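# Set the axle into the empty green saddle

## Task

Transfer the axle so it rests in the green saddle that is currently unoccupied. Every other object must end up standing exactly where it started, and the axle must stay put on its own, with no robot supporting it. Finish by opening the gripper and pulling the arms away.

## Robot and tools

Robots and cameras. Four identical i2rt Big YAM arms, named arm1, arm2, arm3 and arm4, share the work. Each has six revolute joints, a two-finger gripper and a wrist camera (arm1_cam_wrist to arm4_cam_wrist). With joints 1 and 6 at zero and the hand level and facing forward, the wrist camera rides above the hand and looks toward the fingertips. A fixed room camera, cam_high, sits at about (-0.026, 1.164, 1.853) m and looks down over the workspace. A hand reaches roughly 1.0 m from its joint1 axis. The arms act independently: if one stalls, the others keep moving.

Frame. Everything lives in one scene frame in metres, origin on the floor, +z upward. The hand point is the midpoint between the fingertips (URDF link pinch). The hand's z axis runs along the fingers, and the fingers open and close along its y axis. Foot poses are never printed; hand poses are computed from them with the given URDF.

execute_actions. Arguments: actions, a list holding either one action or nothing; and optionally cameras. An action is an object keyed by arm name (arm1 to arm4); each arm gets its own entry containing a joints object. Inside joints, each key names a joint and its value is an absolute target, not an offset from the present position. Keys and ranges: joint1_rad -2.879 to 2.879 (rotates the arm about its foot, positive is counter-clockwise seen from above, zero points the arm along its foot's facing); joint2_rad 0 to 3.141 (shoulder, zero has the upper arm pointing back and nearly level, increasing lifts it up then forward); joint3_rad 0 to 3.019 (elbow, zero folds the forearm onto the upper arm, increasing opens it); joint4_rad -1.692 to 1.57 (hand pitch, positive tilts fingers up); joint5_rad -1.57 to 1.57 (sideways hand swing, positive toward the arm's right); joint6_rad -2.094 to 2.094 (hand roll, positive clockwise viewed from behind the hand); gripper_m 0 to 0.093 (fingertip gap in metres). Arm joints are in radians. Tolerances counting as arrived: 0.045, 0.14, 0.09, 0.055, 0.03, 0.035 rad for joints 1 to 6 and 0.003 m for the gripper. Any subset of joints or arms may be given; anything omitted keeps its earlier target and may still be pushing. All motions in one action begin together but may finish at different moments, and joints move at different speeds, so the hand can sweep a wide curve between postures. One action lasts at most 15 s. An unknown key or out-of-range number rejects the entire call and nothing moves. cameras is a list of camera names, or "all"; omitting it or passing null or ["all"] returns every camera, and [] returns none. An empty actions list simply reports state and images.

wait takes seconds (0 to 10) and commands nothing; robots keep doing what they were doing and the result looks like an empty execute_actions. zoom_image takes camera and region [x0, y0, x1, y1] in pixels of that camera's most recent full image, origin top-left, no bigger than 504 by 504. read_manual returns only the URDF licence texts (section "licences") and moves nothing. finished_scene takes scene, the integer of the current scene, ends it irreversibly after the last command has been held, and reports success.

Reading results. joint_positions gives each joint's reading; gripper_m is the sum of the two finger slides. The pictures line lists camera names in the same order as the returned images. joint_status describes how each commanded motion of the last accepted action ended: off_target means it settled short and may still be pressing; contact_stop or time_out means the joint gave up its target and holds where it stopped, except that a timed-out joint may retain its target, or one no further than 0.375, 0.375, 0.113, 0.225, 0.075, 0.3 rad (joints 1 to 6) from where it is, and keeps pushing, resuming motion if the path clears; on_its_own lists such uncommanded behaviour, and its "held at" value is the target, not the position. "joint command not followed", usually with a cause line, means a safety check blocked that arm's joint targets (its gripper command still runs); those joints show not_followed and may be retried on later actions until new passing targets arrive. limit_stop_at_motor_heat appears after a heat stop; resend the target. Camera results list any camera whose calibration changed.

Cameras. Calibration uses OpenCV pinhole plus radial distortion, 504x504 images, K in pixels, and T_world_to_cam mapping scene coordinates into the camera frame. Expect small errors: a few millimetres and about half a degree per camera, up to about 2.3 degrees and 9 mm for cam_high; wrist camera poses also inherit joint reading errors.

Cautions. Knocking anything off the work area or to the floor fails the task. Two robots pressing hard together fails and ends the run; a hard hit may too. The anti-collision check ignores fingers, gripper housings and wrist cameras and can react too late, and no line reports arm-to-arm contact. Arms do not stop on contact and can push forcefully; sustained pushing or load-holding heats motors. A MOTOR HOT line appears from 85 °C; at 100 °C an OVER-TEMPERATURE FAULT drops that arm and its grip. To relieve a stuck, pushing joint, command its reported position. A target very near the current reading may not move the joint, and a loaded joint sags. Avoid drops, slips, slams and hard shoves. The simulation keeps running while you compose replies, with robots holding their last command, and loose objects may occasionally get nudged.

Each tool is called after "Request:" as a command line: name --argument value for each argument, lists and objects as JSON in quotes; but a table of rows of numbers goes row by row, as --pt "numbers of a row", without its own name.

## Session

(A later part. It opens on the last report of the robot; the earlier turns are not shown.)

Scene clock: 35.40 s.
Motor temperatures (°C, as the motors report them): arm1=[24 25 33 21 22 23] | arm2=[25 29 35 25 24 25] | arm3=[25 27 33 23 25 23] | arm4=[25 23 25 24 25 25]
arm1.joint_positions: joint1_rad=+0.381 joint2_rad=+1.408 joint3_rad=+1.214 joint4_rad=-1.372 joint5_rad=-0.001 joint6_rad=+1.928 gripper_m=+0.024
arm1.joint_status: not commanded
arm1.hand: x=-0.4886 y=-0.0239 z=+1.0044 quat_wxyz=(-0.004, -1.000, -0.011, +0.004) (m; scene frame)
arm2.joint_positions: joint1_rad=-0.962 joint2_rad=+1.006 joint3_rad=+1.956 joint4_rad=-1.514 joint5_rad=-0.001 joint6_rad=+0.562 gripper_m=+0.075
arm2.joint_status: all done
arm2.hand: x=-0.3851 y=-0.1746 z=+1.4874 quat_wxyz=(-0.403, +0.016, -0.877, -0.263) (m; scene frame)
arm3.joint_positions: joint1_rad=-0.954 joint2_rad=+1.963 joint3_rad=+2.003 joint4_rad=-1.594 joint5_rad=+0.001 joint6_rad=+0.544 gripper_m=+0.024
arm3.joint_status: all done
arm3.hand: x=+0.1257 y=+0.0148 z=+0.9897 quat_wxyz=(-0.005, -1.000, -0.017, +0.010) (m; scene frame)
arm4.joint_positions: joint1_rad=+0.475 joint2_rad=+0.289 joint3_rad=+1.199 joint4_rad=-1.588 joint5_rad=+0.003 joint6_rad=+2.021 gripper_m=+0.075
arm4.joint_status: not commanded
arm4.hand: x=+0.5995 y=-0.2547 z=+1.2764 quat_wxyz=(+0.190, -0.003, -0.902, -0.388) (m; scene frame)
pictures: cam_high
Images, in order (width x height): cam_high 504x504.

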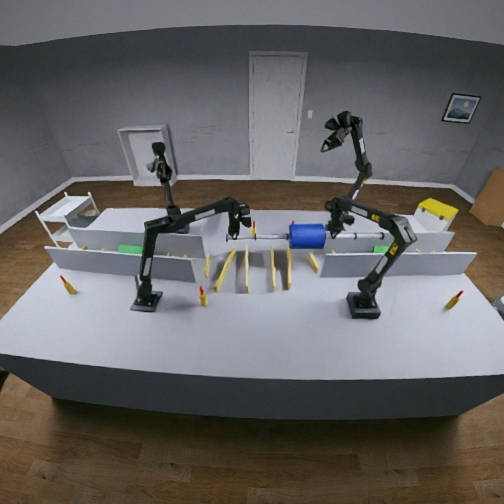

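Request:
execute_actions --actions '[{"arm2":{"joints":{"joint1_rad":0.348,"joint2_rad":0.7,"joint3_rad":1.55,"joint4_rad":-1.59,"joint6_rad":1.865}}}]' --cameras '[]'

Request:
execute_actions --actions '[{"arm2":{"joints":{"joint2_rad":1.237,"joint3_rad":1.26}}}]' --cameras '["arm2_cam_wrist","cam_high"]'

Scene clock: 38.83 s.
Motor temperatures (°C, as the motors report them): arm1=[24 25 34 21 22 23] | arm2=[25 28 34 25 24 25] | arm3=[25 28 34 23 25 23] | arm4=[25 23 25 24 25 25]
arm1.joint_positions: joint1_rad=+0.381 joint2_rad=+1.408 joint3_rad=+1.214 joint4_rad=-1.372 joint5_rad=-0.001 joint6_rad=+1.928 gripper_m=+0.024
arm1.joint_status: not commanded
arm1.hand: x=-0.4886 y=-0.0239 z=+1.0044 quat_wxyz=(-0.004, -1.000, -0.011, +0.004) (m; scene frame)
arm2.joint_positions: joint1_rad=+0.338 joint2_rad=+0.705 joint3_rad=+1.555 joint4_rad=-1.579 joint5_rad=-0.001 joint6_rad=+1.857 gripper_m=+0.075
arm2.joint_status: all done
arm2.hand: x=-0.7069 y=-0.1457 z=+1.3729 quat_wxyz=(+0.124, +0.018, -0.913, -0.388) (m; scene frame)
arm3.joint_positions: joint1_rad=-0.954 joint2_rad=+1.963 joint3_rad=+2.003 joint4_rad=-1.594 joint5_rad=+0.001 joint6_rad=+0.544 gripper_m=+0.024
arm3.joint_status: not commanded
arm3.hand: x=+0.1257 y=+0.0148 z=+0.9897 quat_wxyz=(-0.005, -1.000, -0.017, +0.010) (m; scene frame)
arm4.joint_positions: joint1_rad=+0.475 joint2_rad=+0.289 joint3_rad=+1.199 joint4_rad=-1.588 joint5_rad=+0.003 joint6_rad=+2.021 gripper_m=+0.075
arm4.joint_status: not commanded
arm4.hand: x=+0.5995 y=-0.2547 z=+1.2764 quat_wxyz=(+0.190, -0.003, -0.902, -0.388) (m; scene frame)
pictures: none
No camera images: the call's "cameras" was empty. Leave "cameras" out to get every camera's image.

Scene clock: 40.20 s.
Motor temperatures (°C, as the motors report them): arm1=[24 25 34 21 22 23] | arm2=[25 28 34 25 24 25] | arm3=[25 28 34 23 25 23] | arm4=[25 23 25 24 25 25]
arm1.joint_positions: joint1_rad=+0.381 joint2_rad=+1.408 joint3_rad=+1.214 joint4_rad=-1.372 joint5_rad=-0.001 joint6_rad=+1.928 gripper_m=+0.024
arm1.joint_status: not commanded
arm1.hand: x=-0.4886 y=-0.0239 z=+1.0044 quat_wxyz=(-0.004, -1.000, -0.011, +0.004) (m; scene frame)
arm2.joint_positions: joint1_rad=+0.338 joint2_rad=+1.244 joint3_rad=+1.249 joint4_rad=-1.579 joint5_rad=-0.001 joint6_rad=+1.857 gripper_m=+0.075
arm2.joint_status: all done
arm2.hand: x=-0.7499 y=-0.0210 z=+1.0883 quat_wxyz=(+0.001, +0.020, -1.000, +0.004) (m; scene frame)
arm3.joint_positions: joint1_rad=-0.954 joint2_rad=+1.963 joint3_rad=+2.003 joint4_rad=-1.594 joint5_rad=+0.001 joint6_rad=+0.544 gripper_m=+0.024
arm3.joint_status: not commanded
arm3.hand: x=+0.1257 y=+0.0148 z=+0.9897 quat_wxyz=(-0.005, -1.000, -0.017, +0.010) (m; scene frame)
arm4.joint_positions: joint1_rad=+0.475 joint2_rad=+0.289 joint3_rad=+1.199 joint4_rad=-1.588 joint5_rad=+0.003 joint6_rad=+2.021 gripper_m=+0.075
arm4.joint_status: not commanded
arm4.hand: x=+0.5995 y=-0.2547 z=+1.2764 quat_wxyz=(+0.190, -0.003, -0.902, -0.388) (m; scene frame)
pictures: arm2_cam_wrist, cam_high
camera_calibration (this result's frames):
arm2_cam_wrist: T_world_to_cam=[[0.0390687, -0.999225, 0.00483152, 0.00522213], [-0.805571, -0.0286355, 0.591807, -1.24134], [-0.59121, -0.0270133, -0.806065, 0.55939], [0, 0, 0, 1]] pos_world=[-0.669477, -0.0152174, 1.18552]
Images, in order (width x height): arm2_cam_wrist 504x504, cam_high 504x504.

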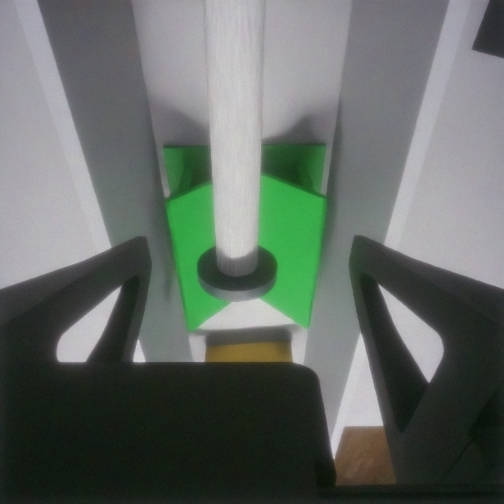

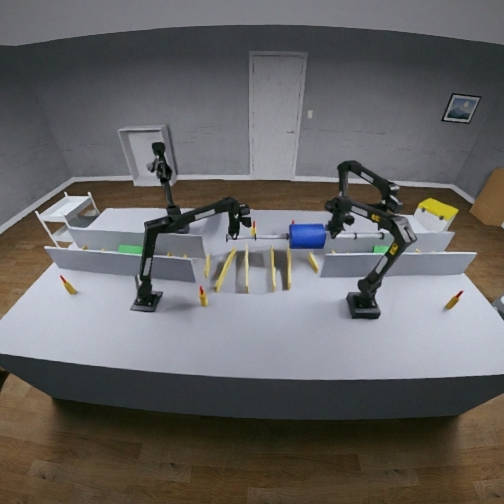

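Request:
execute_actions --actions '[{"arm2":{"joints":{"joint2_rad":1.28,"joint3_rad":1.085,"joint4_rad":-1.35,"gripper_m":0.06}}}]' --cameras '["arm2_cam_wrist"]'

Scene clock: 41.77 s.
Motor temperatures (°C, as the motors report them): arm1=[24 25 34 21 22 23] | arm2=[25 28 34 25 24 25] | arm3=[25 28 35 23 25 23] | arm4=[25 23 25 24 25 25]
arm1.joint_positions: joint1_rad=+0.381 joint2_rad=+1.408 joint3_rad=+1.214 joint4_rad=-1.372 joint5_rad=-0.001 joint6_rad=+1.928 gripper_m=+0.024
arm1.joint_status: not commanded
arm1.hand: x=-0.4886 y=-0.0239 z=+1.0044 quat_wxyz=(-0.004, -1.000, -0.011, +0.004) (m; scene frame)
arm2.joint_positions: joint1_rad=+0.338 joint2_rad=+1.284 joint3_rad=+1.085 joint4_rad=-1.366 joint5_rad=-0.001 joint6_rad=+1.857 gripper_m=+0.060
arm2.joint_status: all done
arm2.hand: x=-0.7533 y=-0.0118 z=+1.0131 quat_wxyz=(+0.002, +0.020, -1.000, -0.001) (m; scene frame)
arm3.joint_positions: joint1_rad=-0.954 joint2_rad=+1.963 joint3_rad=+2.003 joint4_rad=-1.594 joint5_rad=+0.001 joint6_rad=+0.544 gripper_m=+0.024
arm3.joint_status: not commanded
arm3.hand: x=+0.1257 y=+0.0148 z=+0.9897 quat_wxyz=(-0.005, -1.000, -0.017, +0.010) (m; scene frame)
arm4.joint_positions: joint1_rad=+0.475 joint2_rad=+0.289 joint3_rad=+1.199 joint4_rad=-1.588 joint5_rad=+0.003 joint6_rad=+2.021 gripper_m=+0.075
arm4.joint_status: not commanded
arm4.hand: x=+0.5995 y=-0.2547 z=+1.2764 quat_wxyz=(+0.190, -0.003, -0.902, -0.388) (m; scene frame)
pictures: arm2_cam_wrist
camera_calibration (this result's frames):
arm2_cam_wrist: T_world_to_cam=[[0.0390383, -0.999227, -0.00468152, 0.0245146], [-0.803689, -0.0341822, 0.594067, -1.20019], [-0.593768, -0.0194289, -0.804402, 0.493485], [0, 0, 0, 1]] pos_world=[-0.67252, -0.0069416, 1.11007]
Images, in order (width x height): arm2_cam_wrist 504x504.

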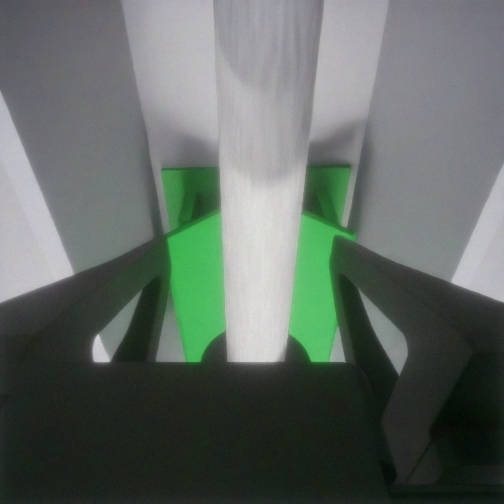

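Request:
execute_actions --actions '[{"arm2":{"joints":{"gripper_m":0,"joint4_rad":-1.385}}}]' --cameras '[]'

Request:
execute_actions --actions '[{"arm2":{"joints":{"joint2_rad":1.255,"joint3_rad":1.145}},"arm3":{"joints":{"joint2_rad":1.905}},"arm1":{"joints":{"joint2_rad":1.395,"joint3_rad":1.235}}}]' --cameras '[]'

Request:
execute_actions --actions '[{"arm1":{"joints":{"gripper_m":0.08}}}]' --cameras '[]'

Request:
execute_actions --actions '[{"arm1":{"joints":{"joint2_rad":0.6,"joint4_rad":-1.65}}}]' --cameras '["cam_high"]'

Scene clock: 43.27 s.
Motor temperatures (°C, as the motors report them): arm1=[24 25 34 21 22 23] | arm2=[25 28 33 25 24 25] | arm3=[25 28 35 23 25 22] | arm4=[25 23 25 24 25 25]
arm1.joint_positions: joint1_rad=+0.382 joint2_rad=+1.408 joint3_rad=+1.214 joint4_rad=-1.374 joint5_rad=-0.003 joint6_rad=+1.929 gripper_m=+0.024
arm1.joint_status: not commanded
arm1.hand: x=-0.4881 y=-0.0232 z=+1.0044 quat_wxyz=(-0.003, -1.000, -0.012, +0.003) (m; scene frame)
arm2.joint_positions: joint1_rad=+0.338 joint2_rad=+1.284 joint3_rad=+1.085 joint4_rad=-1.374 joint5_rad=-0.001 joint6_rad=+1.860 gripper_m=+0.024
arm2.joint_status: gripper_m off_target (ended at +0.024, target +0.000); the others done
arm2.hand: x=-0.7527 y=-0.0140 z=+1.0128 quat_wxyz=(+0.001, +0.019, -1.000, +0.004) (m; scene frame)
arm3.joint_positions: joint1_rad=-0.954 joint2_rad=+1.963 joint3_rad=+2.003 joint4_rad=-1.595 joint5_rad=-0.001 joint6_rad=+0.544 gripper_m=+0.024
arm3.joint_status: not commanded
arm3.hand: x=+0.1261 y=+0.0147 z=+0.9897 quat_wxyz=(-0.005, -1.000, -0.017, +0.009) (m; scene frame)
arm4.joint_positions: joint1_rad=+0.475 joint2_rad=+0.289 joint3_rad=+1.199 joint4_rad=-1.588 joint5_rad=+0.003 joint6_rad=+2.021 gripper_m=+0.075
arm4.joint_status: not commanded
arm4.hand: x=+0.5995 y=-0.2547 z=+1.2764 quat_wxyz=(+0.190, -0.003, -0.902, -0.388) (m; scene frame)
pictures: none
No camera images: the call's "cameras" was empty. Leave "cameras" out to get every camera's image.

Scene clock: 43.83 s.
Motor temperatures (°C, as the motors report them): arm1=[24 25 34 21 22 23] | arm2=[25 28 34 25 24 25] | arm3=[25 28 35 23 25 22] | arm4=[25 23 25 24 25 25]
arm1.joint_positions: joint1_rad=+0.382 joint2_rad=+1.409 joint3_rad=+1.214 joint4_rad=-1.374 joint5_rad=-0.003 joint6_rad=+1.929 gripper_m=+0.024
arm1.joint_status: all done
arm1.hand: x=-0.4881 y=-0.0232 z=+1.0041 quat_wxyz=(-0.003, -1.000, -0.012, +0.003) (m; scene frame)
arm2.joint_positions: joint1_rad=+0.338 joint2_rad=+1.279 joint3_rad=+1.085 joint4_rad=-1.374 joint5_rad=-0.001 joint6_rad=+1.860 gripper_m=+0.024
arm2.joint_status: all done
arm2.hand: x=-0.7526 y=-0.0142 z=+1.0143 quat_wxyz=(+0.002, +0.019, -1.000, +0.001) (m; scene frame)
arm3.joint_positions: joint1_rad=-0.954 joint2_rad=+1.963 joint3_rad=+2.003 joint4_rad=-1.595 joint5_rad=-0.001 joint6_rad=+0.544 gripper_m=+0.024
arm3.joint_status: all done
arm3.hand: x=+0.1261 y=+0.0147 z=+0.9897 quat_wxyz=(-0.005, -1.000, -0.017, +0.009) (m; scene frame)
arm4.joint_positions: joint1_rad=+0.475 joint2_rad=+0.289 joint3_rad=+1.199 joint4_rad=-1.588 joint5_rad=+0.003 joint6_rad=+2.021 gripper_m=+0.075
arm4.joint_status: not commanded
arm4.hand: x=+0.5995 y=-0.2547 z=+1.2764 quat_wxyz=(+0.190, -0.003, -0.902, -0.388) (m; scene frame)
pictures: none
No camera images: the call's "cameras" was empty. Leave "cameras" out to get every camera's image.

Scene clock: 44.50 s.
Motor temperatures (°C, as the motors report them): arm1=[24 25 34 21 22 23] | arm2=[25 28 34 25 24 25] | arm3=[25 28 36 23 25 22] | arm4=[25 23 25 24 25 25]
arm1.joint_positions: joint1_rad=+0.382 joint2_rad=+1.409 joint3_rad=+1.214 joint4_rad=-1.374 joint5_rad=-0.003 joint6_rad=+1.921 gripper_m=+0.080
arm1.joint_status: all done
arm1.hand: x=-0.4881 y=-0.0232 z=+1.0043 quat_wxyz=(-0.003, -1.000, -0.016, +0.003) (m; scene frame)
arm2.joint_positions: joint1_rad=+0.338 joint2_rad=+1.279 joint3_rad=+1.085 joint4_rad=-1.374 joint5_rad=-0.001 joint6_rad=+1.860 gripper_m=+0.024
arm2.joint_status: not commanded
arm2.hand: x=-0.7525 y=-0.0142 z=+1.0143 quat_wxyz=(+0.002, +0.019, -1.000, +0.001) (m; scene frame)
arm3.joint_positions: joint1_rad=-0.954 joint2_rad=+1.963 joint3_rad=+2.003 joint4_rad=-1.596 joint5_rad=-0.001 joint6_rad=+0.544 gripper_m=+0.024
arm3.joint_status: not commanded
arm3.hand: x=+0.1262 y=+0.0147 z=+0.9897 quat_wxyz=(-0.005, -1.000, -0.017, +0.009) (m; scene frame)
arm4.joint_positions: joint1_rad=+0.475 joint2_rad=+0.289 joint3_rad=+1.199 joint4_rad=-1.588 joint5_rad=+0.003 joint6_rad=+2.021 gripper_m=+0.075
arm4.joint_status: not commanded
arm4.hand: x=+0.5995 y=-0.2547 z=+1.2764 quat_wxyz=(+0.190, -0.003, -0.902, -0.388) (m; scene frame)
pictures: none
No camera images: the call's "cameras" was empty. Leave "cameras" out to get every camera's image.

Scene clock: 45.90 s.
Motor temperatures (°C, as the motors report them): arm1=[24 25 34 21 22 23] | arm2=[25 28 34 25 24 25] | arm3=[25 28 36 23 25 22] | arm4=[25 23 25 24 25 25]
arm1.joint_positions: joint1_rad=+0.382 joint2_rad=+0.591 joint3_rad=+1.214 joint4_rad=-1.643 joint5_rad=-0.003 joint6_rad=+1.919 gripper_m=+0.080
arm1.joint_status: all done
arm1.hand: x=-0.5673 y=+0.1813 z=+1.2199 quat_wxyz=(-0.256, -0.962, -0.017, -0.093) (m; scene frame)
arm2.joint_positions: joint1_rad=+0.338 joint2_rad=+1.279 joint3_rad=+1.085 joint4_rad=-1.374 joint5_rad=-0.001 joint6_rad=+1.860 gripper_m=+0.024
arm2.joint_status: not commanded
arm2.hand: x=-0.7525 y=-0.0142 z=+1.0143 quat_wxyz=(+0.002, +0.019, -1.000, +0.001) (m; scene frame)
arm3.joint_positions: joint1_rad=-0.954 joint2_rad=+1.963 joint3_rad=+2.003 joint4_rad=-1.596 joint5_rad=-0.001 joint6_rad=+0.544 gripper_m=+0.024
arm3.joint_status: not commanded
arm3.hand: x=+0.1262 y=+0.0147 z=+0.9897 quat_wxyz=(-0.005, -1.000, -0.017, +0.009) (m; scene frame)
arm4.joint_positions: joint1_rad=+0.475 joint2_rad=+0.289 joint3_rad=+1.199 joint4_rad=-1.588 joint5_rad=+0.003 joint6_rad=+2.021 gripper_m=+0.075
arm4.joint_status: not commanded
arm4.hand: x=+0.5995 y=-0.2547 z=+1.2764 quat_wxyz=(+0.190, -0.003, -0.902, -0.388) (m; scene frame)
pictures: cam_high
Images, in order (width x height): cam_high 504x504.

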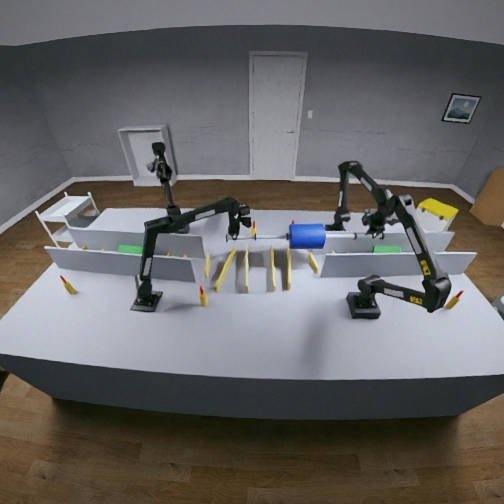

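Request:
execute_actions --actions '[{"arm3":{"joints":{"joint1_rad":-0.775,"joint2_rad":1.57,"joint3_rad":1.61,"joint4_rad":-1.53,"joint6_rad":0.715}},"arm2":{"joints":{"joint1_rad":-0.14,"joint2_rad":1.21,"joint3_rad":1.12,"joint4_rad":-1.42,"joint6_rad":1.38}}}]' --cameras '[]'

Request:
execute_actions --actions '[{"arm3":{"joints":{"joint1_rad":-0.485,"joint2_rad":1.295,"joint3_rad":1.305,"joint4_rad":-1.51,"joint6_rad":1.005}},"arm2":{"joints":{"joint1_rad":-0.555,"joint2_rad":1.365,"joint3_rad":1.3,"joint4_rad":-1.385,"joint6_rad":0.965}}}]' --cameras '[]'

Request:
execute_actions --actions '[{"arm3":{"joints":{"joint1_rad":-0.082,"joint2_rad":1.15,"joint3_rad":1.18,"joint4_rad":-1.545,"joint6_rad":1.41}},"arm2":{"joints":{"joint1_rad":-0.805,"joint2_rad":1.615,"joint3_rad":1.6,"joint4_rad":-1.43,"joint6_rad":0.715}}}]' --cameras '["cam_high","arm3_cam_wrist"]'

Scene clock: 48.73 s.
Motor temperatures (°C, as the motors report them): arm1=[24 25 34 21 22 23] | arm2=[25 28 34 25 24 25] | arm3=[25 29 36 23 25 23] | arm4=[25 23 25 24 25 25]
arm1.joint_positions: joint1_rad=+0.382 joint2_rad=+0.591 joint3_rad=+1.214 joint4_rad=-1.643 joint5_rad=-0.003 joint6_rad=+1.919 gripper_m=+0.080
arm1.joint_status: not commanded
arm1.hand: x=-0.5673 y=+0.1813 z=+1.2199 quat_wxyz=(-0.256, -0.962, -0.017, -0.093) (m; scene frame)
arm2.joint_positions: joint1_rad=-0.134 joint2_rad=+1.242 joint3_rad=+1.085 joint4_rad=-1.413 joint5_rad=+0.009 joint6_rad=+1.391 gripper_m=+0.024
arm2.joint_status: all done
arm2.hand: x=-0.5882 y=-0.0118 z=+1.0262 quat_wxyz=(-0.003, +0.017, -1.000, +0.003) (m; scene frame)
arm3.joint_positions: joint1_rad=-0.771 joint2_rad=+1.612 joint3_rad=+1.583 joint4_rad=-1.539 joint5_rad=-0.006 joint6_rad=+0.729 gripper_m=+0.024
arm3.joint_status: all done
arm3.hand: x=+0.2886 y=+0.0139 z=+1.0139 quat_wxyz=(-0.004, -1.000, -0.016, +0.002) (m; scene frame)
arm4.joint_positions: joint1_rad=+0.475 joint2_rad=+0.289 joint3_rad=+1.199 joint4_rad=-1.588 joint5_rad=+0.003 joint6_rad=+2.021 gripper_m=+0.075
arm4.joint_status: not commanded
arm4.hand: x=+0.5995 y=-0.2547 z=+1.2764 quat_wxyz=(+0.190, -0.003, -0.902, -0.388) (m; scene frame)
pictures: none
No camera images: the call's "cameras" was empty. Leave "cameras" out to get every camera's image.

Scene clock: 49.87 s.
Motor temperatures (°C, as the motors report them): arm1=[24 25 34 21 22 23] | arm2=[25 28 34 25 24 25] | arm3=[25 28 36 23 25 23] | arm4=[25 23 25 24 25 25]
arm1.joint_positions: joint1_rad=+0.382 joint2_rad=+0.591 joint3_rad=+1.214 joint4_rad=-1.643 joint5_rad=-0.003 joint6_rad=+1.919 gripper_m=+0.080
arm1.joint_status: not commanded
arm1.hand: x=-0.5673 y=+0.1813 z=+1.2199 quat_wxyz=(-0.256, -0.962, -0.017, -0.093) (m; scene frame)
arm2.joint_positions: joint1_rad=-0.558 joint2_rad=+1.401 joint3_rad=+1.219 joint4_rad=-1.375 joint5_rad=+0.010 joint6_rad=+0.966 gripper_m=+0.024
arm2.joint_status: all done
arm2.hand: x=-0.4199 y=-0.0104 z=+1.0208 quat_wxyz=(-0.007, +0.017, -1.000, +0.000) (m; scene frame)
arm3.joint_positions: joint1_rad=-0.477 joint2_rad=+1.328 joint3_rad=+1.277 joint4_rad=-1.513 joint5_rad=-0.009 joint6_rad=+1.018 gripper_m=+0.024
arm3.joint_status: all done
arm3.hand: x=+0.4548 y=+0.0198 z=+1.0133 quat_wxyz=(-0.006, -1.000, -0.018, +0.001) (m; scene frame)
arm4.joint_positions: joint1_rad=+0.475 joint2_rad=+0.289 joint3_rad=+1.199 joint4_rad=-1.588 joint5_rad=+0.003 joint6_rad=+2.021 gripper_m=+0.075
arm4.joint_status: not commanded
arm4.hand: x=+0.5995 y=-0.2547 z=+1.2764 quat_wxyz=(+0.190, -0.003, -0.902, -0.388) (m; scene frame)
pictures: none
No camera images: the call's "cameras" was empty. Leave "cameras" out to get every camera's image.

Scene clock: 52.10 s.
Motor temperatures (°C, as the motors report them): arm1=[24 24 33 21 22 23] | arm2=[25 28 35 25 24 25] | arm3=[25 28 35 23 25 23] | arm4=[25 23 25 24 25 25]
arm1.joint_positions: joint1_rad=+0.382 joint2_rad=+0.591 joint3_rad=+1.214 joint4_rad=-1.643 joint5_rad=-0.003 joint6_rad=+1.919 gripper_m=+0.080
arm1.joint_status: not commanded
arm1.hand: x=-0.5673 y=+0.1813 z=+1.2199 quat_wxyz=(-0.256, -0.962, -0.017, -0.093) (m; scene frame)
arm2.joint_positions: joint1_rad=-0.814 joint2_rad=+1.652 joint3_rad=+1.508 joint4_rad=-1.418 joint5_rad=+0.010 joint6_rad=+0.699 gripper_m=+0.024
arm2.joint_status: joint3_rad time_out (moved +0.290 of +0.381); the others done
arm2.on_its_own: joint3_rad reads +1.508 and still pushes toward +1.600 since a time_out
arm2.hand: x=-0.2703 y=-0.0114 z=+1.0221 quat_wxyz=(-0.006, +0.023, -1.000, +0.003) (m; scene frame)
arm3.joint_positions: joint1_rad=-0.085 joint2_rad=+1.180 joint3_rad=+1.152 joint4_rad=-1.542 joint5_rad=-0.011 joint6_rad=+1.400 gripper_m=+0.024
arm3.joint_status: all done
arm3.hand: x=+0.6031 y=+0.0302 z=+1.0132 quat_wxyz=(-0.002, -1.000, -0.024, -0.002) (m; scene frame)
arm4.joint_positions: joint1_rad=+0.475 joint2_rad=+0.289 joint3_rad=+1.199 joint4_rad=-1.588 joint5_rad=+0.003 joint6_rad=+2.021 gripper_m=+0.075
arm4.joint_status: not commanded
arm4.hand: x=+0.5995 y=-0.2547 z=+1.2764 quat_wxyz=(+0.190, -0.003, -0.902, -0.388) (m; scene frame)
pictures: arm3_cam_wrist, cam_high
camera_calibration (this result's frames):
arm3_cam_wrist: T_world_to_cam=[[-0.0342672, 0.999391, 0.00665601, -0.0187284], [0.806304, 0.0237103, 0.591025, -1.08526], [0.590507, 0.0256195, -0.806625, 0.58221], [0, 0, 0, 1]] pos_world=[0.530606, 0.0295328, 1.11116]
Images, in order (width x height): arm3_cam_wrist 504x504, cam_high 504x504.

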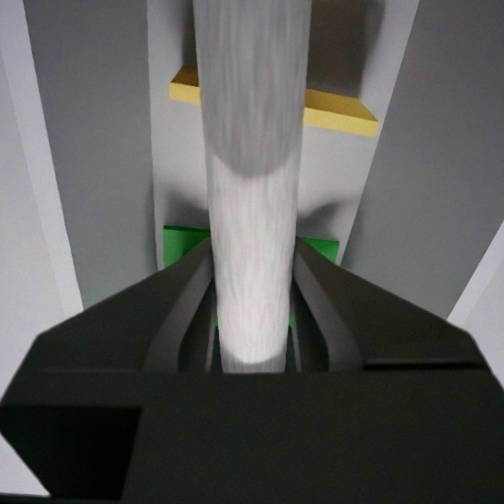

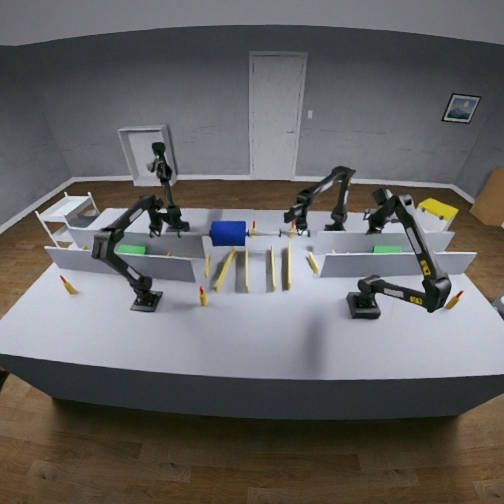

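Request:
execute_actions --actions '[{"arm3":{"joints":{"joint1_rad":0.345,"joint2_rad":1.115,"joint3_rad":1.125,"joint4_rad":-1.52,"joint6_rad":1.865}},"arm2":{"joints":{"joint1_rad":-0.895,"joint2_rad":1.985,"joint3_rad":2.115,"joint4_rad":-1.555,"joint6_rad":0.65}},"arm4":{"joints":{"joint1_rad":0.42,"joint2_rad":0.8,"joint3_rad":1.5,"joint4_rad":-1.56,"joint6_rad":1.95}}}]' --cameras '["cam_high"]'

Scene clock: 56.43 s.
Motor temperatures (°C, as the motors report them): arm1=[24 24 33 22 22 23] | arm2=[25 29 36 25 24 25] | arm3=[25 28 35 23 26 23] | arm4=[25 23 26 24 25 25]
arm1.joint_positions: joint1_rad=+0.382 joint2_rad=+0.591 joint3_rad=+1.214 joint4_rad=-1.643 joint5_rad=-0.003 joint6_rad=+1.919 gripper_m=+0.080
arm1.joint_status: not commanded
arm1.hand: x=-0.5673 y=+0.1813 z=+1.2199 quat_wxyz=(-0.256, -0.962, -0.017, -0.093) (m; scene frame)
arm2.joint_positions: joint1_rad=-0.898 joint2_rad=+2.033 joint3_rad=+2.020 joint4_rad=-1.542 joint5_rad=+0.004 joint6_rad=+0.645 gripper_m=+0.024
arm2.joint_status: joint3_rad time_out (moved +0.512 of +0.607); the others done
arm2.on_its_own: joint3_rad reads +2.020 and still pushes toward +2.115 since a time_out
arm2.hand: x=-0.1361 y=+0.0415 z=+1.0087 quat_wxyz=(-0.007, +0.008, -1.000, -0.001) (m; scene frame)
arm3.joint_positions: joint1_rad=+0.345 joint2_rad=+1.165 joint3_rad=+1.104 joint4_rad=-1.522 joint5_rad=-0.016 joint6_rad=+1.861 gripper_m=+0.024
arm3.joint_status: all done
arm3.hand: x=+0.7376 y=+0.0526 z=+0.9984 quat_wxyz=(+0.007, -1.000, -0.007, -0.003) (m; scene frame)
arm4.joint_positions: joint1_rad=+0.426 joint2_rad=+0.801 joint3_rad=+1.466 joint4_rad=-1.575 joint5_rad=+0.003 joint6_rad=+1.959 gripper_m=+0.075
arm4.joint_status: all done
arm4.hand: x=+0.5444 y=-0.1101 z=+1.3172 quat_wxyz=(+0.127, +0.004, -0.946, -0.299) (m; scene frame)
pictures: cam_high
Images, in order (width x height): cam_high 504x504.

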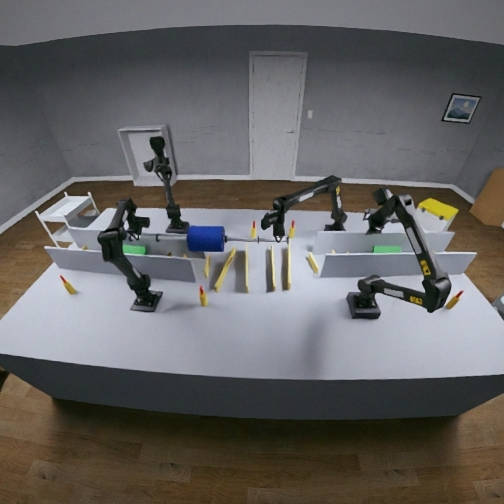

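Request:
execute_actions --actions '[{"arm4":{"joints":{"joint1_rad":0.408,"joint2_rad":1.455}}}]' --cameras '["arm4_cam_wrist"]'

Scene clock: 58.50 s.
Motor temperatures (°C, as the motors report them): arm1=[24 24 33 22 22 23] | arm2=[25 29 37 25 24 25] | arm3=[25 27 35 23 26 23] | arm4=[25 23 26 24 25 25]
arm1.joint_positions: joint1_rad=+0.382 joint2_rad=+0.591 joint3_rad=+1.214 joint4_rad=-1.643 joint5_rad=-0.003 joint6_rad=+1.919 gripper_m=+0.080
arm1.joint_status: not commanded
arm1.hand: x=-0.5673 y=+0.1813 z=+1.2199 quat_wxyz=(-0.256, -0.962, -0.017, -0.093) (m; scene frame)
arm2.joint_positions: joint1_rad=-0.898 joint2_rad=+2.033 joint3_rad=+2.020 joint4_rad=-1.542 joint5_rad=+0.004 joint6_rad=+0.645 gripper_m=+0.024
arm2.joint_status: not commanded
arm2.on_its_own: joint3_rad reads +2.020 and still pushes toward +2.115 since a time_out
arm2.hand: x=-0.1361 y=+0.0415 z=+1.0087 quat_wxyz=(-0.007, +0.008, -1.000, -0.001) (m; scene frame)
arm3.joint_positions: joint1_rad=+0.345 joint2_rad=+1.165 joint3_rad=+1.104 joint4_rad=-1.522 joint5_rad=-0.016 joint6_rad=+1.861 gripper_m=+0.024
arm3.joint_status: not commanded
arm3.hand: x=+0.7376 y=+0.0526 z=+0.9984 quat_wxyz=(+0.007, -1.000, -0.007, -0.003) (m; scene frame)
arm4.joint_positions: joint1_rad=+0.416 joint2_rad=+1.476 joint3_rad=+1.468 joint4_rad=-1.567 joint5_rad=+0.003 joint6_rad=+1.958 gripper_m=+0.075
arm4.joint_status: all done
arm4.hand: x=+0.4779 y=+0.0527 z=+1.0906 quat_wxyz=(+0.002, +0.002, -1.000, +0.003) (m; scene frame)
pictures: arm4_cam_wrist
camera_calibration (this result's frames):
arm4_cam_wrist: T_world_to_cam=[[-0.00506938, -0.999938, 0.00989912, 0.0492274], [-0.813739, 0.0098786, 0.581146, -0.238088], [-0.581208, -0.00510925, -0.813739, 1.28829], [0, 0, 0, 1]] pos_world=[0.555273, 0.0581585, 1.18621]
Images, in order (width x height): arm4_cam_wrist 504x504.

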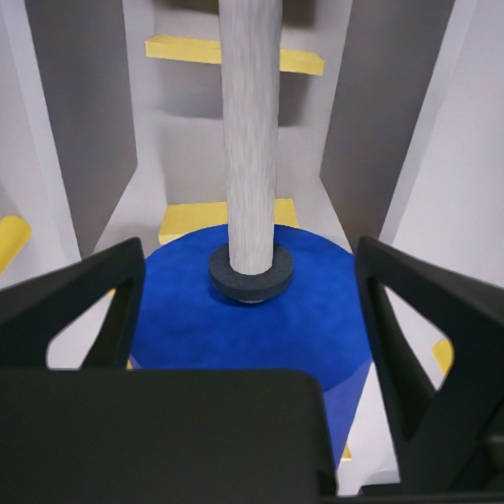

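Request:
execute_actions --actions '[{"arm4":{"joints":{"joint2_rad":1.49,"joint3_rad":1.27,"joint4_rad":-1.33,"gripper_m":0.06}}}]' --cameras '["arm4_cam_wrist"]'

Scene clock: 60.53 s.
Motor temperatures (°C, as the motors report them): arm1=[24 24 33 22 22 23] | arm2=[25 29 37 25 24 25] | arm3=[25 27 35 23 26 23] | arm4=[25 23 26 24 25 25]
arm1.joint_positions: joint1_rad=+0.382 joint2_rad=+0.591 joint3_rad=+1.214 joint4_rad=-1.643 joint5_rad=-0.003 joint6_rad=+1.919 gripper_m=+0.080
arm1.joint_status: not commanded
arm1.hand: x=-0.5673 y=+0.1813 z=+1.2199 quat_wxyz=(-0.256, -0.962, -0.017, -0.093) (m; scene frame)
arm2.joint_positions: joint1_rad=-0.898 joint2_rad=+2.033 joint3_rad=+2.020 joint4_rad=-1.542 joint5_rad=+0.004 joint6_rad=+0.645 gripper_m=+0.024
arm2.joint_status: not commanded
arm2.on_its_own: joint3_rad reads +2.020 and still pushes toward +2.115 since a time_out
arm2.hand: x=-0.1361 y=+0.0415 z=+1.0087 quat_wxyz=(-0.007, +0.008, -1.000, -0.001) (m; scene frame)
arm3.joint_positions: joint1_rad=+0.345 joint2_rad=+1.165 joint3_rad=+1.104 joint4_rad=-1.522 joint5_rad=-0.016 joint6_rad=+1.861 gripper_m=+0.024
arm3.joint_status: not commanded
arm3.hand: x=+0.7376 y=+0.0526 z=+0.9984 quat_wxyz=(+0.007, -1.000, -0.007, -0.003) (m; scene frame)
arm4.joint_positions: joint1_rad=+0.416 joint2_rad=+1.493 joint3_rad=+1.260 joint4_rad=-1.343 joint5_rad=+0.003 joint6_rad=+1.958 gripper_m=+0.060
arm4.joint_status: all done
arm4.hand: x=+0.4786 y=+0.0489 z=+1.0054 quat_wxyz=(+0.002, +0.002, -1.000, +0.003) (m; scene frame)
pictures: arm4_cam_wrist
camera_calibration (this result's frames):
arm4_cam_wrist: T_world_to_cam=[[-0.00507131, -0.999942, 0.0095471, 0.0466291], [-0.813655, 0.00967628, 0.581268, -0.188091], [-0.581326, -0.00482025, -0.813656, 1.21936], [0, 0, 0, 1]] pos_world=[0.556044, 0.0543241, 1.10103]
Images, in order (width x height): arm4_cam_wrist 504x504.

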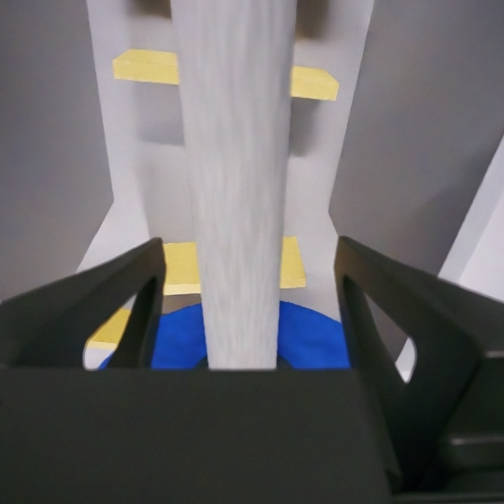

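Request:
execute_actions --actions '[{"arm4":{"joints":{"gripper_m":0,"joint4_rad":-1.315}}}]' --cameras '[]'

Request:
execute_actions --actions '[{"arm4":{"joints":{"joint2_rad":1.45,"joint3_rad":1.33}},"arm2":{"joints":{"joint2_rad":1.995,"joint3_rad":2.075}},"arm3":{"joints":{"joint2_rad":1.155,"joint3_rad":1.115}}}]' --cameras '[]'

Request:
execute_actions --actions '[{"arm3":{"joints":{"gripper_m":0.08}}}]' --cameras '[]'

Request:
execute_actions --actions '[{"arm3":{"joints":{"joint2_rad":0.45,"joint3_rad":1.4,"joint4_rad":-1.65}}}]' --cameras '[]'

Request:
execute_actions --actions '[{"arm3":{"joints":{"joint1_rad":-1.005,"joint2_rad":0.9,"joint3_rad":2.06,"joint6_rad":0.51}}}]' --cameras '["cam_high"]'

Scene clock: 62.47 s.
Motor temperatures (°C, as the motors report them): arm1=[24 24 33 22 22 23] | arm2=[25 30 38 25 24 25] | arm3=[25 27 34 23 26 23] | arm4=[25 23 26 24 25 25]
arm1.joint_positions: joint1_rad=+0.382 joint2_rad=+0.591 joint3_rad=+1.214 joint4_rad=-1.643 joint5_rad=-0.003 joint6_rad=+1.919 gripper_m=+0.080
arm1.joint_status: not commanded
arm1.hand: x=-0.5673 y=+0.1813 z=+1.2199 quat_wxyz=(-0.256, -0.962, -0.017, -0.093) (m; scene frame)
arm2.joint_positions: joint1_rad=-0.898 joint2_rad=+2.033 joint3_rad=+2.020 joint4_rad=-1.542 joint5_rad=+0.004 joint6_rad=+0.645 gripper_m=+0.024
arm2.joint_status: not commanded
arm2.on_its_own: joint3_rad reads +2.020 and still pushes toward +2.115 since a time_out
arm2.hand: x=-0.1361 y=+0.0415 z=+1.0087 quat_wxyz=(-0.007, +0.008, -1.000, -0.001) (m; scene frame)
arm3.joint_positions: joint1_rad=+0.345 joint2_rad=+1.165 joint3_rad=+1.104 joint4_rad=-1.522 joint5_rad=-0.016 joint6_rad=+1.861 gripper_m=+0.024
arm3.joint_status: not commanded
arm3.hand: x=+0.7376 y=+0.0526 z=+0.9984 quat_wxyz=(+0.007, -1.000, -0.007, -0.003) (m; scene frame)
arm4.joint_positions: joint1_rad=+0.416 joint2_rad=+1.493 joint3_rad=+1.260 joint4_rad=-1.329 joint5_rad=+0.003 joint6_rad=+1.957 gripper_m=+0.024
arm4.joint_status: gripper_m off_target (ended at +0.024, target +0.000); the others done
arm4.hand: x=+0.4773 y=+0.0522 z=+1.0054 quat_wxyz=(+0.005, +0.002, -1.000, -0.004) (m; scene frame)
pictures: none
No camera images: the call's "cameras" was empty. Leave "cameras" out to get every camera's image.

Scene clock: 63.03 s.
Motor temperatures (°C, as the motors report them): arm1=[24 24 33 22 22 23] | arm2=[25 30 38 25 24 25] | arm3=[25 27 34 23 26 23] | arm4=[25 23 26 24 25 25]
arm1.joint_positions: joint1_rad=+0.382 joint2_rad=+0.591 joint3_rad=+1.214 joint4_rad=-1.643 joint5_rad=-0.003 joint6_rad=+1.919 gripper_m=+0.080
arm1.joint_status: not commanded
arm1.hand: x=-0.5673 y=+0.1813 z=+1.2199 quat_wxyz=(-0.256, -0.962, -0.017, -0.093) (m; scene frame)
arm2.joint_positions: joint1_rad=-0.898 joint2_rad=+2.033 joint3_rad=+2.020 joint4_rad=-1.542 joint5_rad=+0.003 joint6_rad=+0.645 gripper_m=+0.024
arm2.joint_status: all done
arm2.hand: x=-0.1362 y=+0.0416 z=+1.0086 quat_wxyz=(-0.007, +0.008, -1.000, -0.001) (m; scene frame)
arm3.joint_positions: joint1_rad=+0.345 joint2_rad=+1.165 joint3_rad=+1.101 joint4_rad=-1.522 joint5_rad=-0.016 joint6_rad=+1.861 gripper_m=+0.024
arm3.joint_status: all done
arm3.hand: x=+0.7374 y=+0.0533 z=+0.9974 quat_wxyz=(+0.009, -1.000, -0.007, -0.002) (m; scene frame)
arm4.joint_positions: joint1_rad=+0.416 joint2_rad=+1.493 joint3_rad=+1.260 joint4_rad=-1.327 joint5_rad=+0.003 joint6_rad=+1.957 gripper_m=+0.024
arm4.joint_status: all done
arm4.hand: x=+0.4771 y=+0.0525 z=+1.0056 quat_wxyz=(+0.005, +0.002, -1.000, -0.005) (m; scene frame)
pictures: none
No camera images: the call's "cameras" was empty. Leave "cameras" out to get every camera's image.

Scene clock: 63.70 s.
Motor temperatures (°C, as the motors report them): arm1=[24 24 33 22 22 23] | arm2=[25 30 38 25 24 25] | arm3=[25 27 34 23 26 23] | arm4=[25 23 26 24 25 25]
arm1.joint_positions: joint1_rad=+0.382 joint2_rad=+0.591 joint3_rad=+1.214 joint4_rad=-1.643 joint5_rad=-0.003 joint6_rad=+1.919 gripper_m=+0.080
arm1.joint_status: not commanded
arm1.hand: x=-0.5673 y=+0.1813 z=+1.2199 quat_wxyz=(-0.256, -0.962, -0.017, -0.093) (m; scene frame)
arm2.joint_positions: joint1_rad=-0.898 joint2_rad=+2.032 joint3_rad=+2.020 joint4_rad=-1.542 joint5_rad=+0.003 joint6_rad=+0.646 gripper_m=+0.024
arm2.joint_status: not commanded
arm2.hand: x=-0.1362 y=+0.0416 z=+1.0089 quat_wxyz=(-0.007, +0.008, -1.000, -0.001) (m; scene frame)
arm3.joint_positions: joint1_rad=+0.345 joint2_rad=+1.164 joint3_rad=+1.101 joint4_rad=-1.522 joint5_rad=-0.005 joint6_rad=+1.861 gripper_m=+0.080
arm3.joint_status: all done
arm3.hand: x=+0.7356 y=+0.0528 z=+0.9976 quat_wxyz=(+0.007, -1.000, -0.007, +0.003) (m; scene frame)
arm4.joint_positions: joint1_rad=+0.415 joint2_rad=+1.496 joint3_rad=+1.260 joint4_rad=-1.324 joint5_rad=+0.002 joint6_rad=+1.955 gripper_m=+0.024
arm4.joint_status: not commanded
arm4.hand: x=+0.4772 y=+0.0535 z=+1.0044 quat_wxyz=(+0.005, +0.002, -1.000, -0.004) (m; scene frame)
pictures: none
No camera images: the call's "cameras" was empty. Leave "cameras" out to get every camera's image.

Scene clock: 65.20 s.
Motor temperatures (°C, as the motors report them): arm1=[24 24 33 22 22 23] | arm2=[25 30 38 25 24 25] | arm3=[25 27 34 23 26 23] | arm4=[25 23 27 24 25 25]
arm1.joint_positions: joint1_rad=+0.382 joint2_rad=+0.591 joint3_rad=+1.214 joint4_rad=-1.643 joint5_rad=-0.003 joint6_rad=+1.919 gripper_m=+0.080
arm1.joint_status: not commanded
arm1.hand: x=-0.5673 y=+0.1813 z=+1.2199 quat_wxyz=(-0.256, -0.962, -0.017, -0.093) (m; scene frame)
arm2.joint_positions: joint1_rad=-0.898 joint2_rad=+2.032 joint3_rad=+2.020 joint4_rad=-1.542 joint5_rad=+0.003 joint6_rad=+0.646 gripper_m=+0.024
arm2.joint_status: not commanded
arm2.hand: x=-0.1362 y=+0.0416 z=+1.0089 quat_wxyz=(-0.007, +0.008, -1.000, -0.001) (m; scene frame)
arm3.joint_positions: joint1_rad=+0.345 joint2_rad=+0.435 joint3_rad=+1.390 joint4_rad=-1.642 joint5_rad=-0.004 joint6_rad=+1.861 gripper_m=+0.080
arm3.joint_status: all done
arm3.hand: x=+0.6787 y=+0.2386 z=+1.2697 quat_wxyz=(-0.409, -0.904, -0.009, -0.125) (m; scene frame)
arm4.joint_positions: joint1_rad=+0.415 joint2_rad=+1.496 joint3_rad=+1.260 joint4_rad=-1.324 joint5_rad=+0.002 joint6_rad=+1.955 gripper_m=+0.024
arm4.joint_status: not commanded
arm4.hand: x=+0.4772 y=+0.0535 z=+1.0044 quat_wxyz=(+0.005, +0.002, -1.000, -0.004) (m; scene frame)
pictures: none
No camera images: the call's "cameras" was empty. Leave "cameras" out to get every camera's image.

Scene clock: 67.27 s.
Motor temperatures (°C, as the motors report them): arm1=[24 24 33 22 22 23] | arm2=[25 30 37 25 24 25] | arm3=[25 27 34 23 26 23] | arm4=[25 23 27 24 25 25]
arm1.joint_positions: joint1_rad=+0.382 joint2_rad=+0.591 joint3_rad=+1.214 joint4_rad=-1.643 joint5_rad=-0.003 joint6_rad=+1.919 gripper_m=+0.080
arm1.joint_status: not commanded
arm1.hand: x=-0.5673 y=+0.1813 z=+1.2199 quat_wxyz=(-0.256, -0.962, -0.017, -0.093) (m; scene frame)
arm2.joint_positions: joint1_rad=-0.898 joint2_rad=+2.032 joint3_rad=+2.020 joint4_rad=-1.542 joint5_rad=+0.003 joint6_rad=+0.646 gripper_m=+0.024
arm2.joint_status: not commanded
arm2.hand: x=-0.1362 y=+0.0416 z=+1.0089 quat_wxyz=(-0.007, +0.008, -1.000, -0.001) (m; scene frame)
arm3.joint_positions: joint1_rad=-0.999 joint2_rad=+0.893 joint3_rad=+2.030 joint4_rad=-1.645 joint5_rad=-0.002 joint6_rad=+0.522 gripper_m=+0.080
arm3.joint_status: all done
arm3.hand: x=+0.4607 y=+0.2431 z=+1.4585 quat_wxyz=(-0.256, -0.861, -0.006, +0.440) (m; scene frame)
arm4.joint_positions: joint1_rad=+0.415 joint2_rad=+1.496 joint3_rad=+1.260 joint4_rad=-1.324 joint5_rad=+0.002 joint6_rad=+1.955 gripper_m=+0.024
arm4.joint_status: not commanded
arm4.hand: x=+0.4772 y=+0.0535 z=+1.0044 quat_wxyz=(+0.005, +0.002, -1.000, -0.004) (m; scene frame)
pictures: cam_high
Images, in order (width x height): cam_high 504x504.

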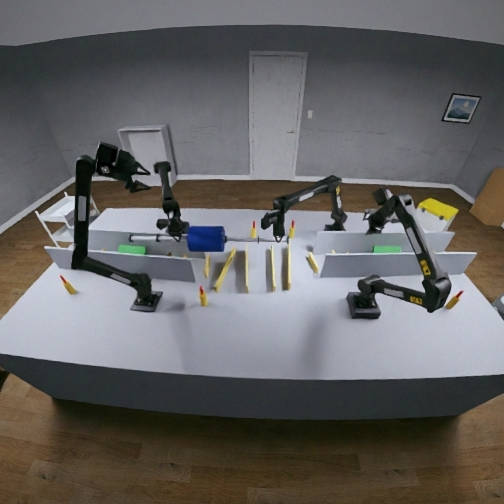

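Request:
execute_actions --actions '[{"arm3":{"joints":{"joint2_rad":1.83}}}]' --cameras '["arm3_cam_wrist"]'

Scene clock: 69.47 s.
Motor temperatures (°C, as the motors report them): arm1=[24 24 33 22 23 23] | arm2=[25 30 37 25 24 25] | arm3=[25 27 34 23 26 23] | arm4=[25 23 28 24 25 25]
arm1.joint_positions: joint1_rad=+0.382 joint2_rad=+0.591 joint3_rad=+1.214 joint4_rad=-1.643 joint5_rad=-0.003 joint6_rad=+1.919 gripper_m=+0.080
arm1.joint_status: not commanded
arm1.hand: x=-0.5673 y=+0.1813 z=+1.2199 quat_wxyz=(-0.256, -0.962, -0.017, -0.093) (m; scene frame)
arm2.joint_positions: joint1_rad=-0.898 joint2_rad=+2.032 joint3_rad=+2.020 joint4_rad=-1.542 joint5_rad=+0.003 joint6_rad=+0.646 gripper_m=+0.024
arm2.joint_status: not commanded
arm2.hand: x=-0.1362 y=+0.0416 z=+1.0089 quat_wxyz=(-0.007, +0.008, -1.000, -0.001) (m; scene frame)
arm3.joint_positions: joint1_rad=-0.999 joint2_rad=+1.856 joint3_rad=+2.036 joint4_rad=-1.645 joint5_rad=-0.002 joint6_rad=+0.520 gripper_m=+0.080
arm3.joint_status: all done
arm3.hand: x=+0.1291 y=+0.0481 z=+1.0645 quat_wxyz=(-0.028, -0.998, -0.007, +0.048) (m; scene frame)
arm4.joint_positions: joint1_rad=+0.415 joint2_rad=+1.496 joint3_rad=+1.260 joint4_rad=-1.324 joint5_rad=+0.002 joint6_rad=+1.955 gripper_m=+0.024
arm4.joint_status: not commanded
arm4.hand: x=+0.4772 y=+0.0535 z=+1.0044 quat_wxyz=(+0.005, +0.002, -1.000, -0.004) (m; scene frame)
pictures: arm3_cam_wrist
camera_calibration (this result's frames):
arm3_cam_wrist: T_world_to_cam=[[-0.00172692, 0.998947, -0.0458359, -0.00153165], [0.861862, 0.0247321, 0.506539, -0.651047], [0.50714, -0.0386295, -0.860998, 0.974732], [0, 0, 0, 1]] pos_world=[0.0667853, 0.0552852, 1.16895]
Images, in order (width x height): arm3_cam_wrist 504x504.

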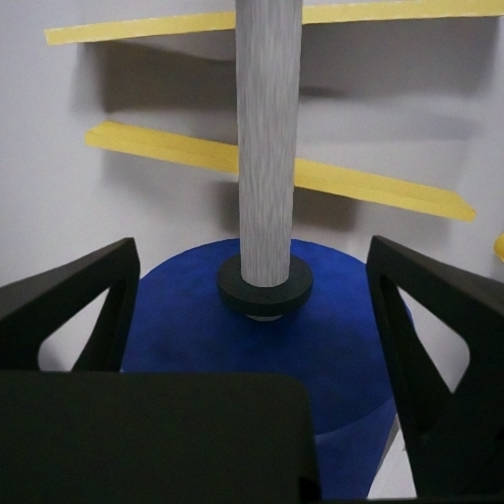

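Request:
execute_actions --actions '[{"arm3":{"joints":{"joint1_rad":-1.012,"joint2_rad":1.905,"joint3_rad":1.967,"joint4_rad":-1.592,"gripper_m":0.06}}}]' --cameras '["arm3_cam_wrist"]'

Scene clock: 71.30 s.
Motor temperatures (°C, as the motors report them): arm1=[24 24 33 22 23 23] | arm2=[25 30 37 25 24 25] | arm3=[25 27 33 23 26 23] | arm4=[25 23 28 24 25 25]
arm1.joint_positions: joint1_rad=+0.382 joint2_rad=+0.591 joint3_rad=+1.214 joint4_rad=-1.643 joint5_rad=-0.003 joint6_rad=+1.919 gripper_m=+0.080
arm1.joint_status: not commanded
arm1.hand: x=-0.5673 y=+0.1813 z=+1.2199 quat_wxyz=(-0.256, -0.962, -0.017, -0.093) (m; scene frame)
arm2.joint_positions: joint1_rad=-0.898 joint2_rad=+2.032 joint3_rad=+2.020 joint4_rad=-1.542 joint5_rad=+0.003 joint6_rad=+0.646 gripper_m=+0.024
arm2.joint_status: not commanded
arm2.hand: x=-0.1362 y=+0.0416 z=+1.0089 quat_wxyz=(-0.007, +0.008, -1.000, -0.001) (m; scene frame)
arm3.joint_positions: joint1_rad=-1.005 joint2_rad=+1.909 joint3_rad=+1.965 joint4_rad=-1.608 joint5_rad=-0.002 joint6_rad=+0.520 gripper_m=+0.060
arm3.joint_status: all done
arm3.hand: x=+0.1249 y=+0.0500 z=+1.0068 quat_wxyz=(-0.007, -1.000, -0.003, +0.011) (m; scene frame)
arm4.joint_positions: joint1_rad=+0.415 joint2_rad=+1.496 joint3_rad=+1.260 joint4_rad=-1.324 joint5_rad=+0.002 joint6_rad=+1.955 gripper_m=+0.024
arm4.joint_status: not commanded
arm4.hand: x=+0.4772 y=+0.0535 z=+1.0044 quat_wxyz=(+0.005, +0.002, -1.000, -0.004) (m; scene frame)
pictures: arm3_cam_wrist
camera_calibration (this result's frames):
arm3_cam_wrist: T_world_to_cam=[[0.00628991, 0.999978, -0.00192358, -0.0513133], [0.82168, -0.00407208, 0.569934, -0.675609], [0.569914, -0.0051654, -0.821688, 0.878133], [0, 0, 0, 1]] pos_world=[0.0549978, 0.0530969, 1.10651]
Images, in order (width x height): arm3_cam_wrist 504x504.

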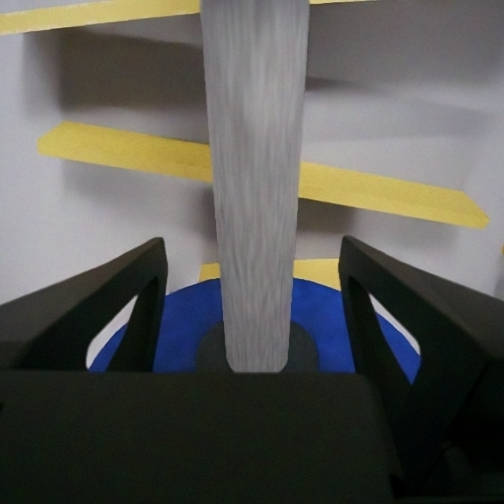

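Request:
execute_actions --actions '[{"arm3":{"joints":{"joint2_rad":1.89,"joint3_rad":1.937,"joint4_rad":-1.573,"gripper_m":0.035}}}]' --cameras '[]'

Request:
execute_actions --actions '[{"arm3":{"joints":{"gripper_m":0}}}]' --cameras '["arm3_cam_wrist"]'

Request:
execute_actions --actions '[{"arm3":{"joints":{"joint2_rad":1.855,"joint3_rad":2.0}},"arm4":{"joints":{"joint2_rad":1.46,"joint3_rad":1.32}},"arm2":{"joints":{"joint2_rad":2.01,"joint3_rad":2.04}}}]' --cameras '[]'

Scene clock: 72.60 s.
Motor temperatures (°C, as the motors report them): arm1=[24 24 32 22 23 23] | arm2=[25 30 37 25 24 25] | arm3=[25 27 33 23 26 23] | arm4=[25 24 28 24 25 25]
arm1.joint_positions: joint1_rad=+0.382 joint2_rad=+0.591 joint3_rad=+1.214 joint4_rad=-1.643 joint5_rad=-0.003 joint6_rad=+1.919 gripper_m=+0.080
arm1.joint_status: not commanded
arm1.hand: x=-0.5673 y=+0.1813 z=+1.2199 quat_wxyz=(-0.256, -0.962, -0.017, -0.093) (m; scene frame)
arm2.joint_positions: joint1_rad=-0.898 joint2_rad=+2.032 joint3_rad=+2.020 joint4_rad=-1.542 joint5_rad=+0.003 joint6_rad=+0.646 gripper_m=+0.024
arm2.joint_status: not commanded
arm2.hand: x=-0.1362 y=+0.0416 z=+1.0089 quat_wxyz=(-0.007, +0.008, -1.000, -0.001) (m; scene frame)
arm3.joint_positions: joint1_rad=-1.005 joint2_rad=+1.909 joint3_rad=+1.940 joint4_rad=-1.590 joint5_rad=-0.002 joint6_rad=+0.520 gripper_m=+0.035
arm3.joint_status: all done
arm3.hand: x=+0.1261 y=+0.0507 z=+0.9972 quat_wxyz=(-0.005, -1.000, -0.003, +0.008) (m; scene frame)
arm4.joint_positions: joint1_rad=+0.415 joint2_rad=+1.496 joint3_rad=+1.260 joint4_rad=-1.324 joint5_rad=+0.002 joint6_rad=+1.955 gripper_m=+0.024
arm4.joint_status: not commanded
arm4.hand: x=+0.4772 y=+0.0535 z=+1.0044 quat_wxyz=(+0.005, +0.002, -1.000, -0.004) (m; scene frame)
pictures: none
No camera images: the call's "cameras" was empty. Leave "cameras" out to get every camera's image.

Scene clock: 73.13 s.
Motor temperatures (°C, as the motors report them): arm1=[24 24 32 22 23 23] | arm2=[25 30 37 25 24 25] | arm3=[25 27 33 23 26 23] | arm4=[25 24 28 24 25 25]
arm1.joint_positions: joint1_rad=+0.382 joint2_rad=+0.591 joint3_rad=+1.214 joint4_rad=-1.643 joint5_rad=-0.003 joint6_rad=+1.919 gripper_m=+0.080
arm1.joint_status: not commanded
arm1.hand: x=-0.5673 y=+0.1813 z=+1.2199 quat_wxyz=(-0.256, -0.962, -0.017, -0.093) (m; scene frame)
arm2.joint_positions: joint1_rad=-0.898 joint2_rad=+2.032 joint3_rad=+2.020 joint4_rad=-1.542 joint5_rad=+0.004 joint6_rad=+0.646 gripper_m=+0.024
arm2.joint_status: not commanded
arm2.hand: x=-0.1361 y=+0.0415 z=+1.0089 quat_wxyz=(-0.007, +0.008, -1.000, -0.001) (m; scene frame)
arm3.joint_positions: joint1_rad=-1.005 joint2_rad=+1.909 joint3_rad=+1.939 joint4_rad=-1.590 joint5_rad=-0.001 joint6_rad=+0.517 gripper_m=+0.024
arm3.joint_status: gripper_m off_target (ended at +0.024, target +0.000)
arm3.hand: x=+0.1259 y=+0.0512 z=+0.9970 quat_wxyz=(-0.004, -1.000, -0.005, +0.008) (m; scene frame)
arm4.joint_positions: joint1_rad=+0.415 joint2_rad=+1.496 joint3_rad=+1.260 joint4_rad=-1.324 joint5_rad=+0.002 joint6_rad=+1.955 gripper_m=+0.024
arm4.joint_status: not commanded
arm4.hand: x=+0.4771 y=+0.0535 z=+1.0044 quat_wxyz=(+0.005, +0.002, -1.000, -0.004) (m; scene frame)
pictures: arm3_cam_wrist
camera_calibration (this result's frames):
arm3_cam_wrist: T_world_to_cam=[[0.00327875, 0.999989, 0.00331917, -0.0573875], [0.818379, -0.00459071, 0.574661, -0.675209], [0.57467, 0.000832168, -0.818385, 0.86535], [0, 0, 0, 1]] pos_world=[0.0554735, 0.0535671, 1.0964]
Images, in order (width x height): arm3_cam_wrist 504x504.

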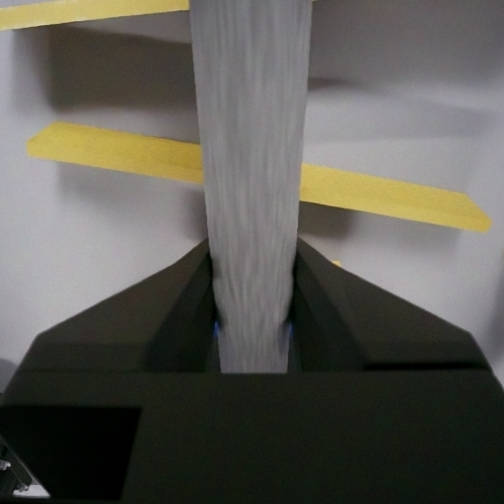

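Scene clock: 73.70 s.
Motor temperatures (°C, as the motors report them): arm1=[24 24 32 22 23 23] | arm2=[25 30 37 25 24 25] | arm3=[25 27 33 23 26 23] | arm4=[25 24 28 24 25 25]
arm1.joint_positions: joint1_rad=+0.382 joint2_rad=+0.591 joint3_rad=+1.214 joint4_rad=-1.643 joint5_rad=-0.003 joint6_rad=+1.919 gripper_m=+0.080
arm1.joint_status: not commanded
arm1.hand: x=-0.5673 y=+0.1813 z=+1.2199 quat_wxyz=(-0.256, -0.962, -0.017, -0.093) (m; scene frame)
arm2.joint_positions: joint1_rad=-0.898 joint2_rad=+2.032 joint3_rad=+2.020 joint4_rad=-1.542 joint5_rad=+0.004 joint6_rad=+0.646 gripper_m=+0.024
arm2.joint_status: all done
arm2.hand: x=-0.1361 y=+0.0415 z=+1.0089 quat_wxyz=(-0.007, +0.008, -1.000, -0.001) (m; scene frame)
arm3.joint_positions: joint1_rad=-1.005 joint2_rad=+1.907 joint3_rad=+1.939 joint4_rad=-1.590 joint5_rad=-0.001 joint6_rad=+0.516 gripper_m=+0.024
arm3.joint_status: all done
arm3.hand: x=+0.1260 y=+0.0512 z=+0.9977 quat_wxyz=(-0.004, -1.000, -0.005, +0.008) (m; scene frame)
arm4.joint_positions: joint1_rad=+0.415 joint2_rad=+1.496 joint3_rad=+1.260 joint4_rad=-1.324 joint5_rad=+0.002 joint6_rad=+1.955 gripper_m=+0.024
arm4.joint_status: all done
arm4.hand: x=+0.4773 y=+0.0536 z=+1.0044 quat_wxyz=(+0.005, +0.002, -1.000, -0.004) (m; scene frame)
pictures: none
No camera images: the call's "cameras" was empty. Leave "cameras" out to get every camera's image.


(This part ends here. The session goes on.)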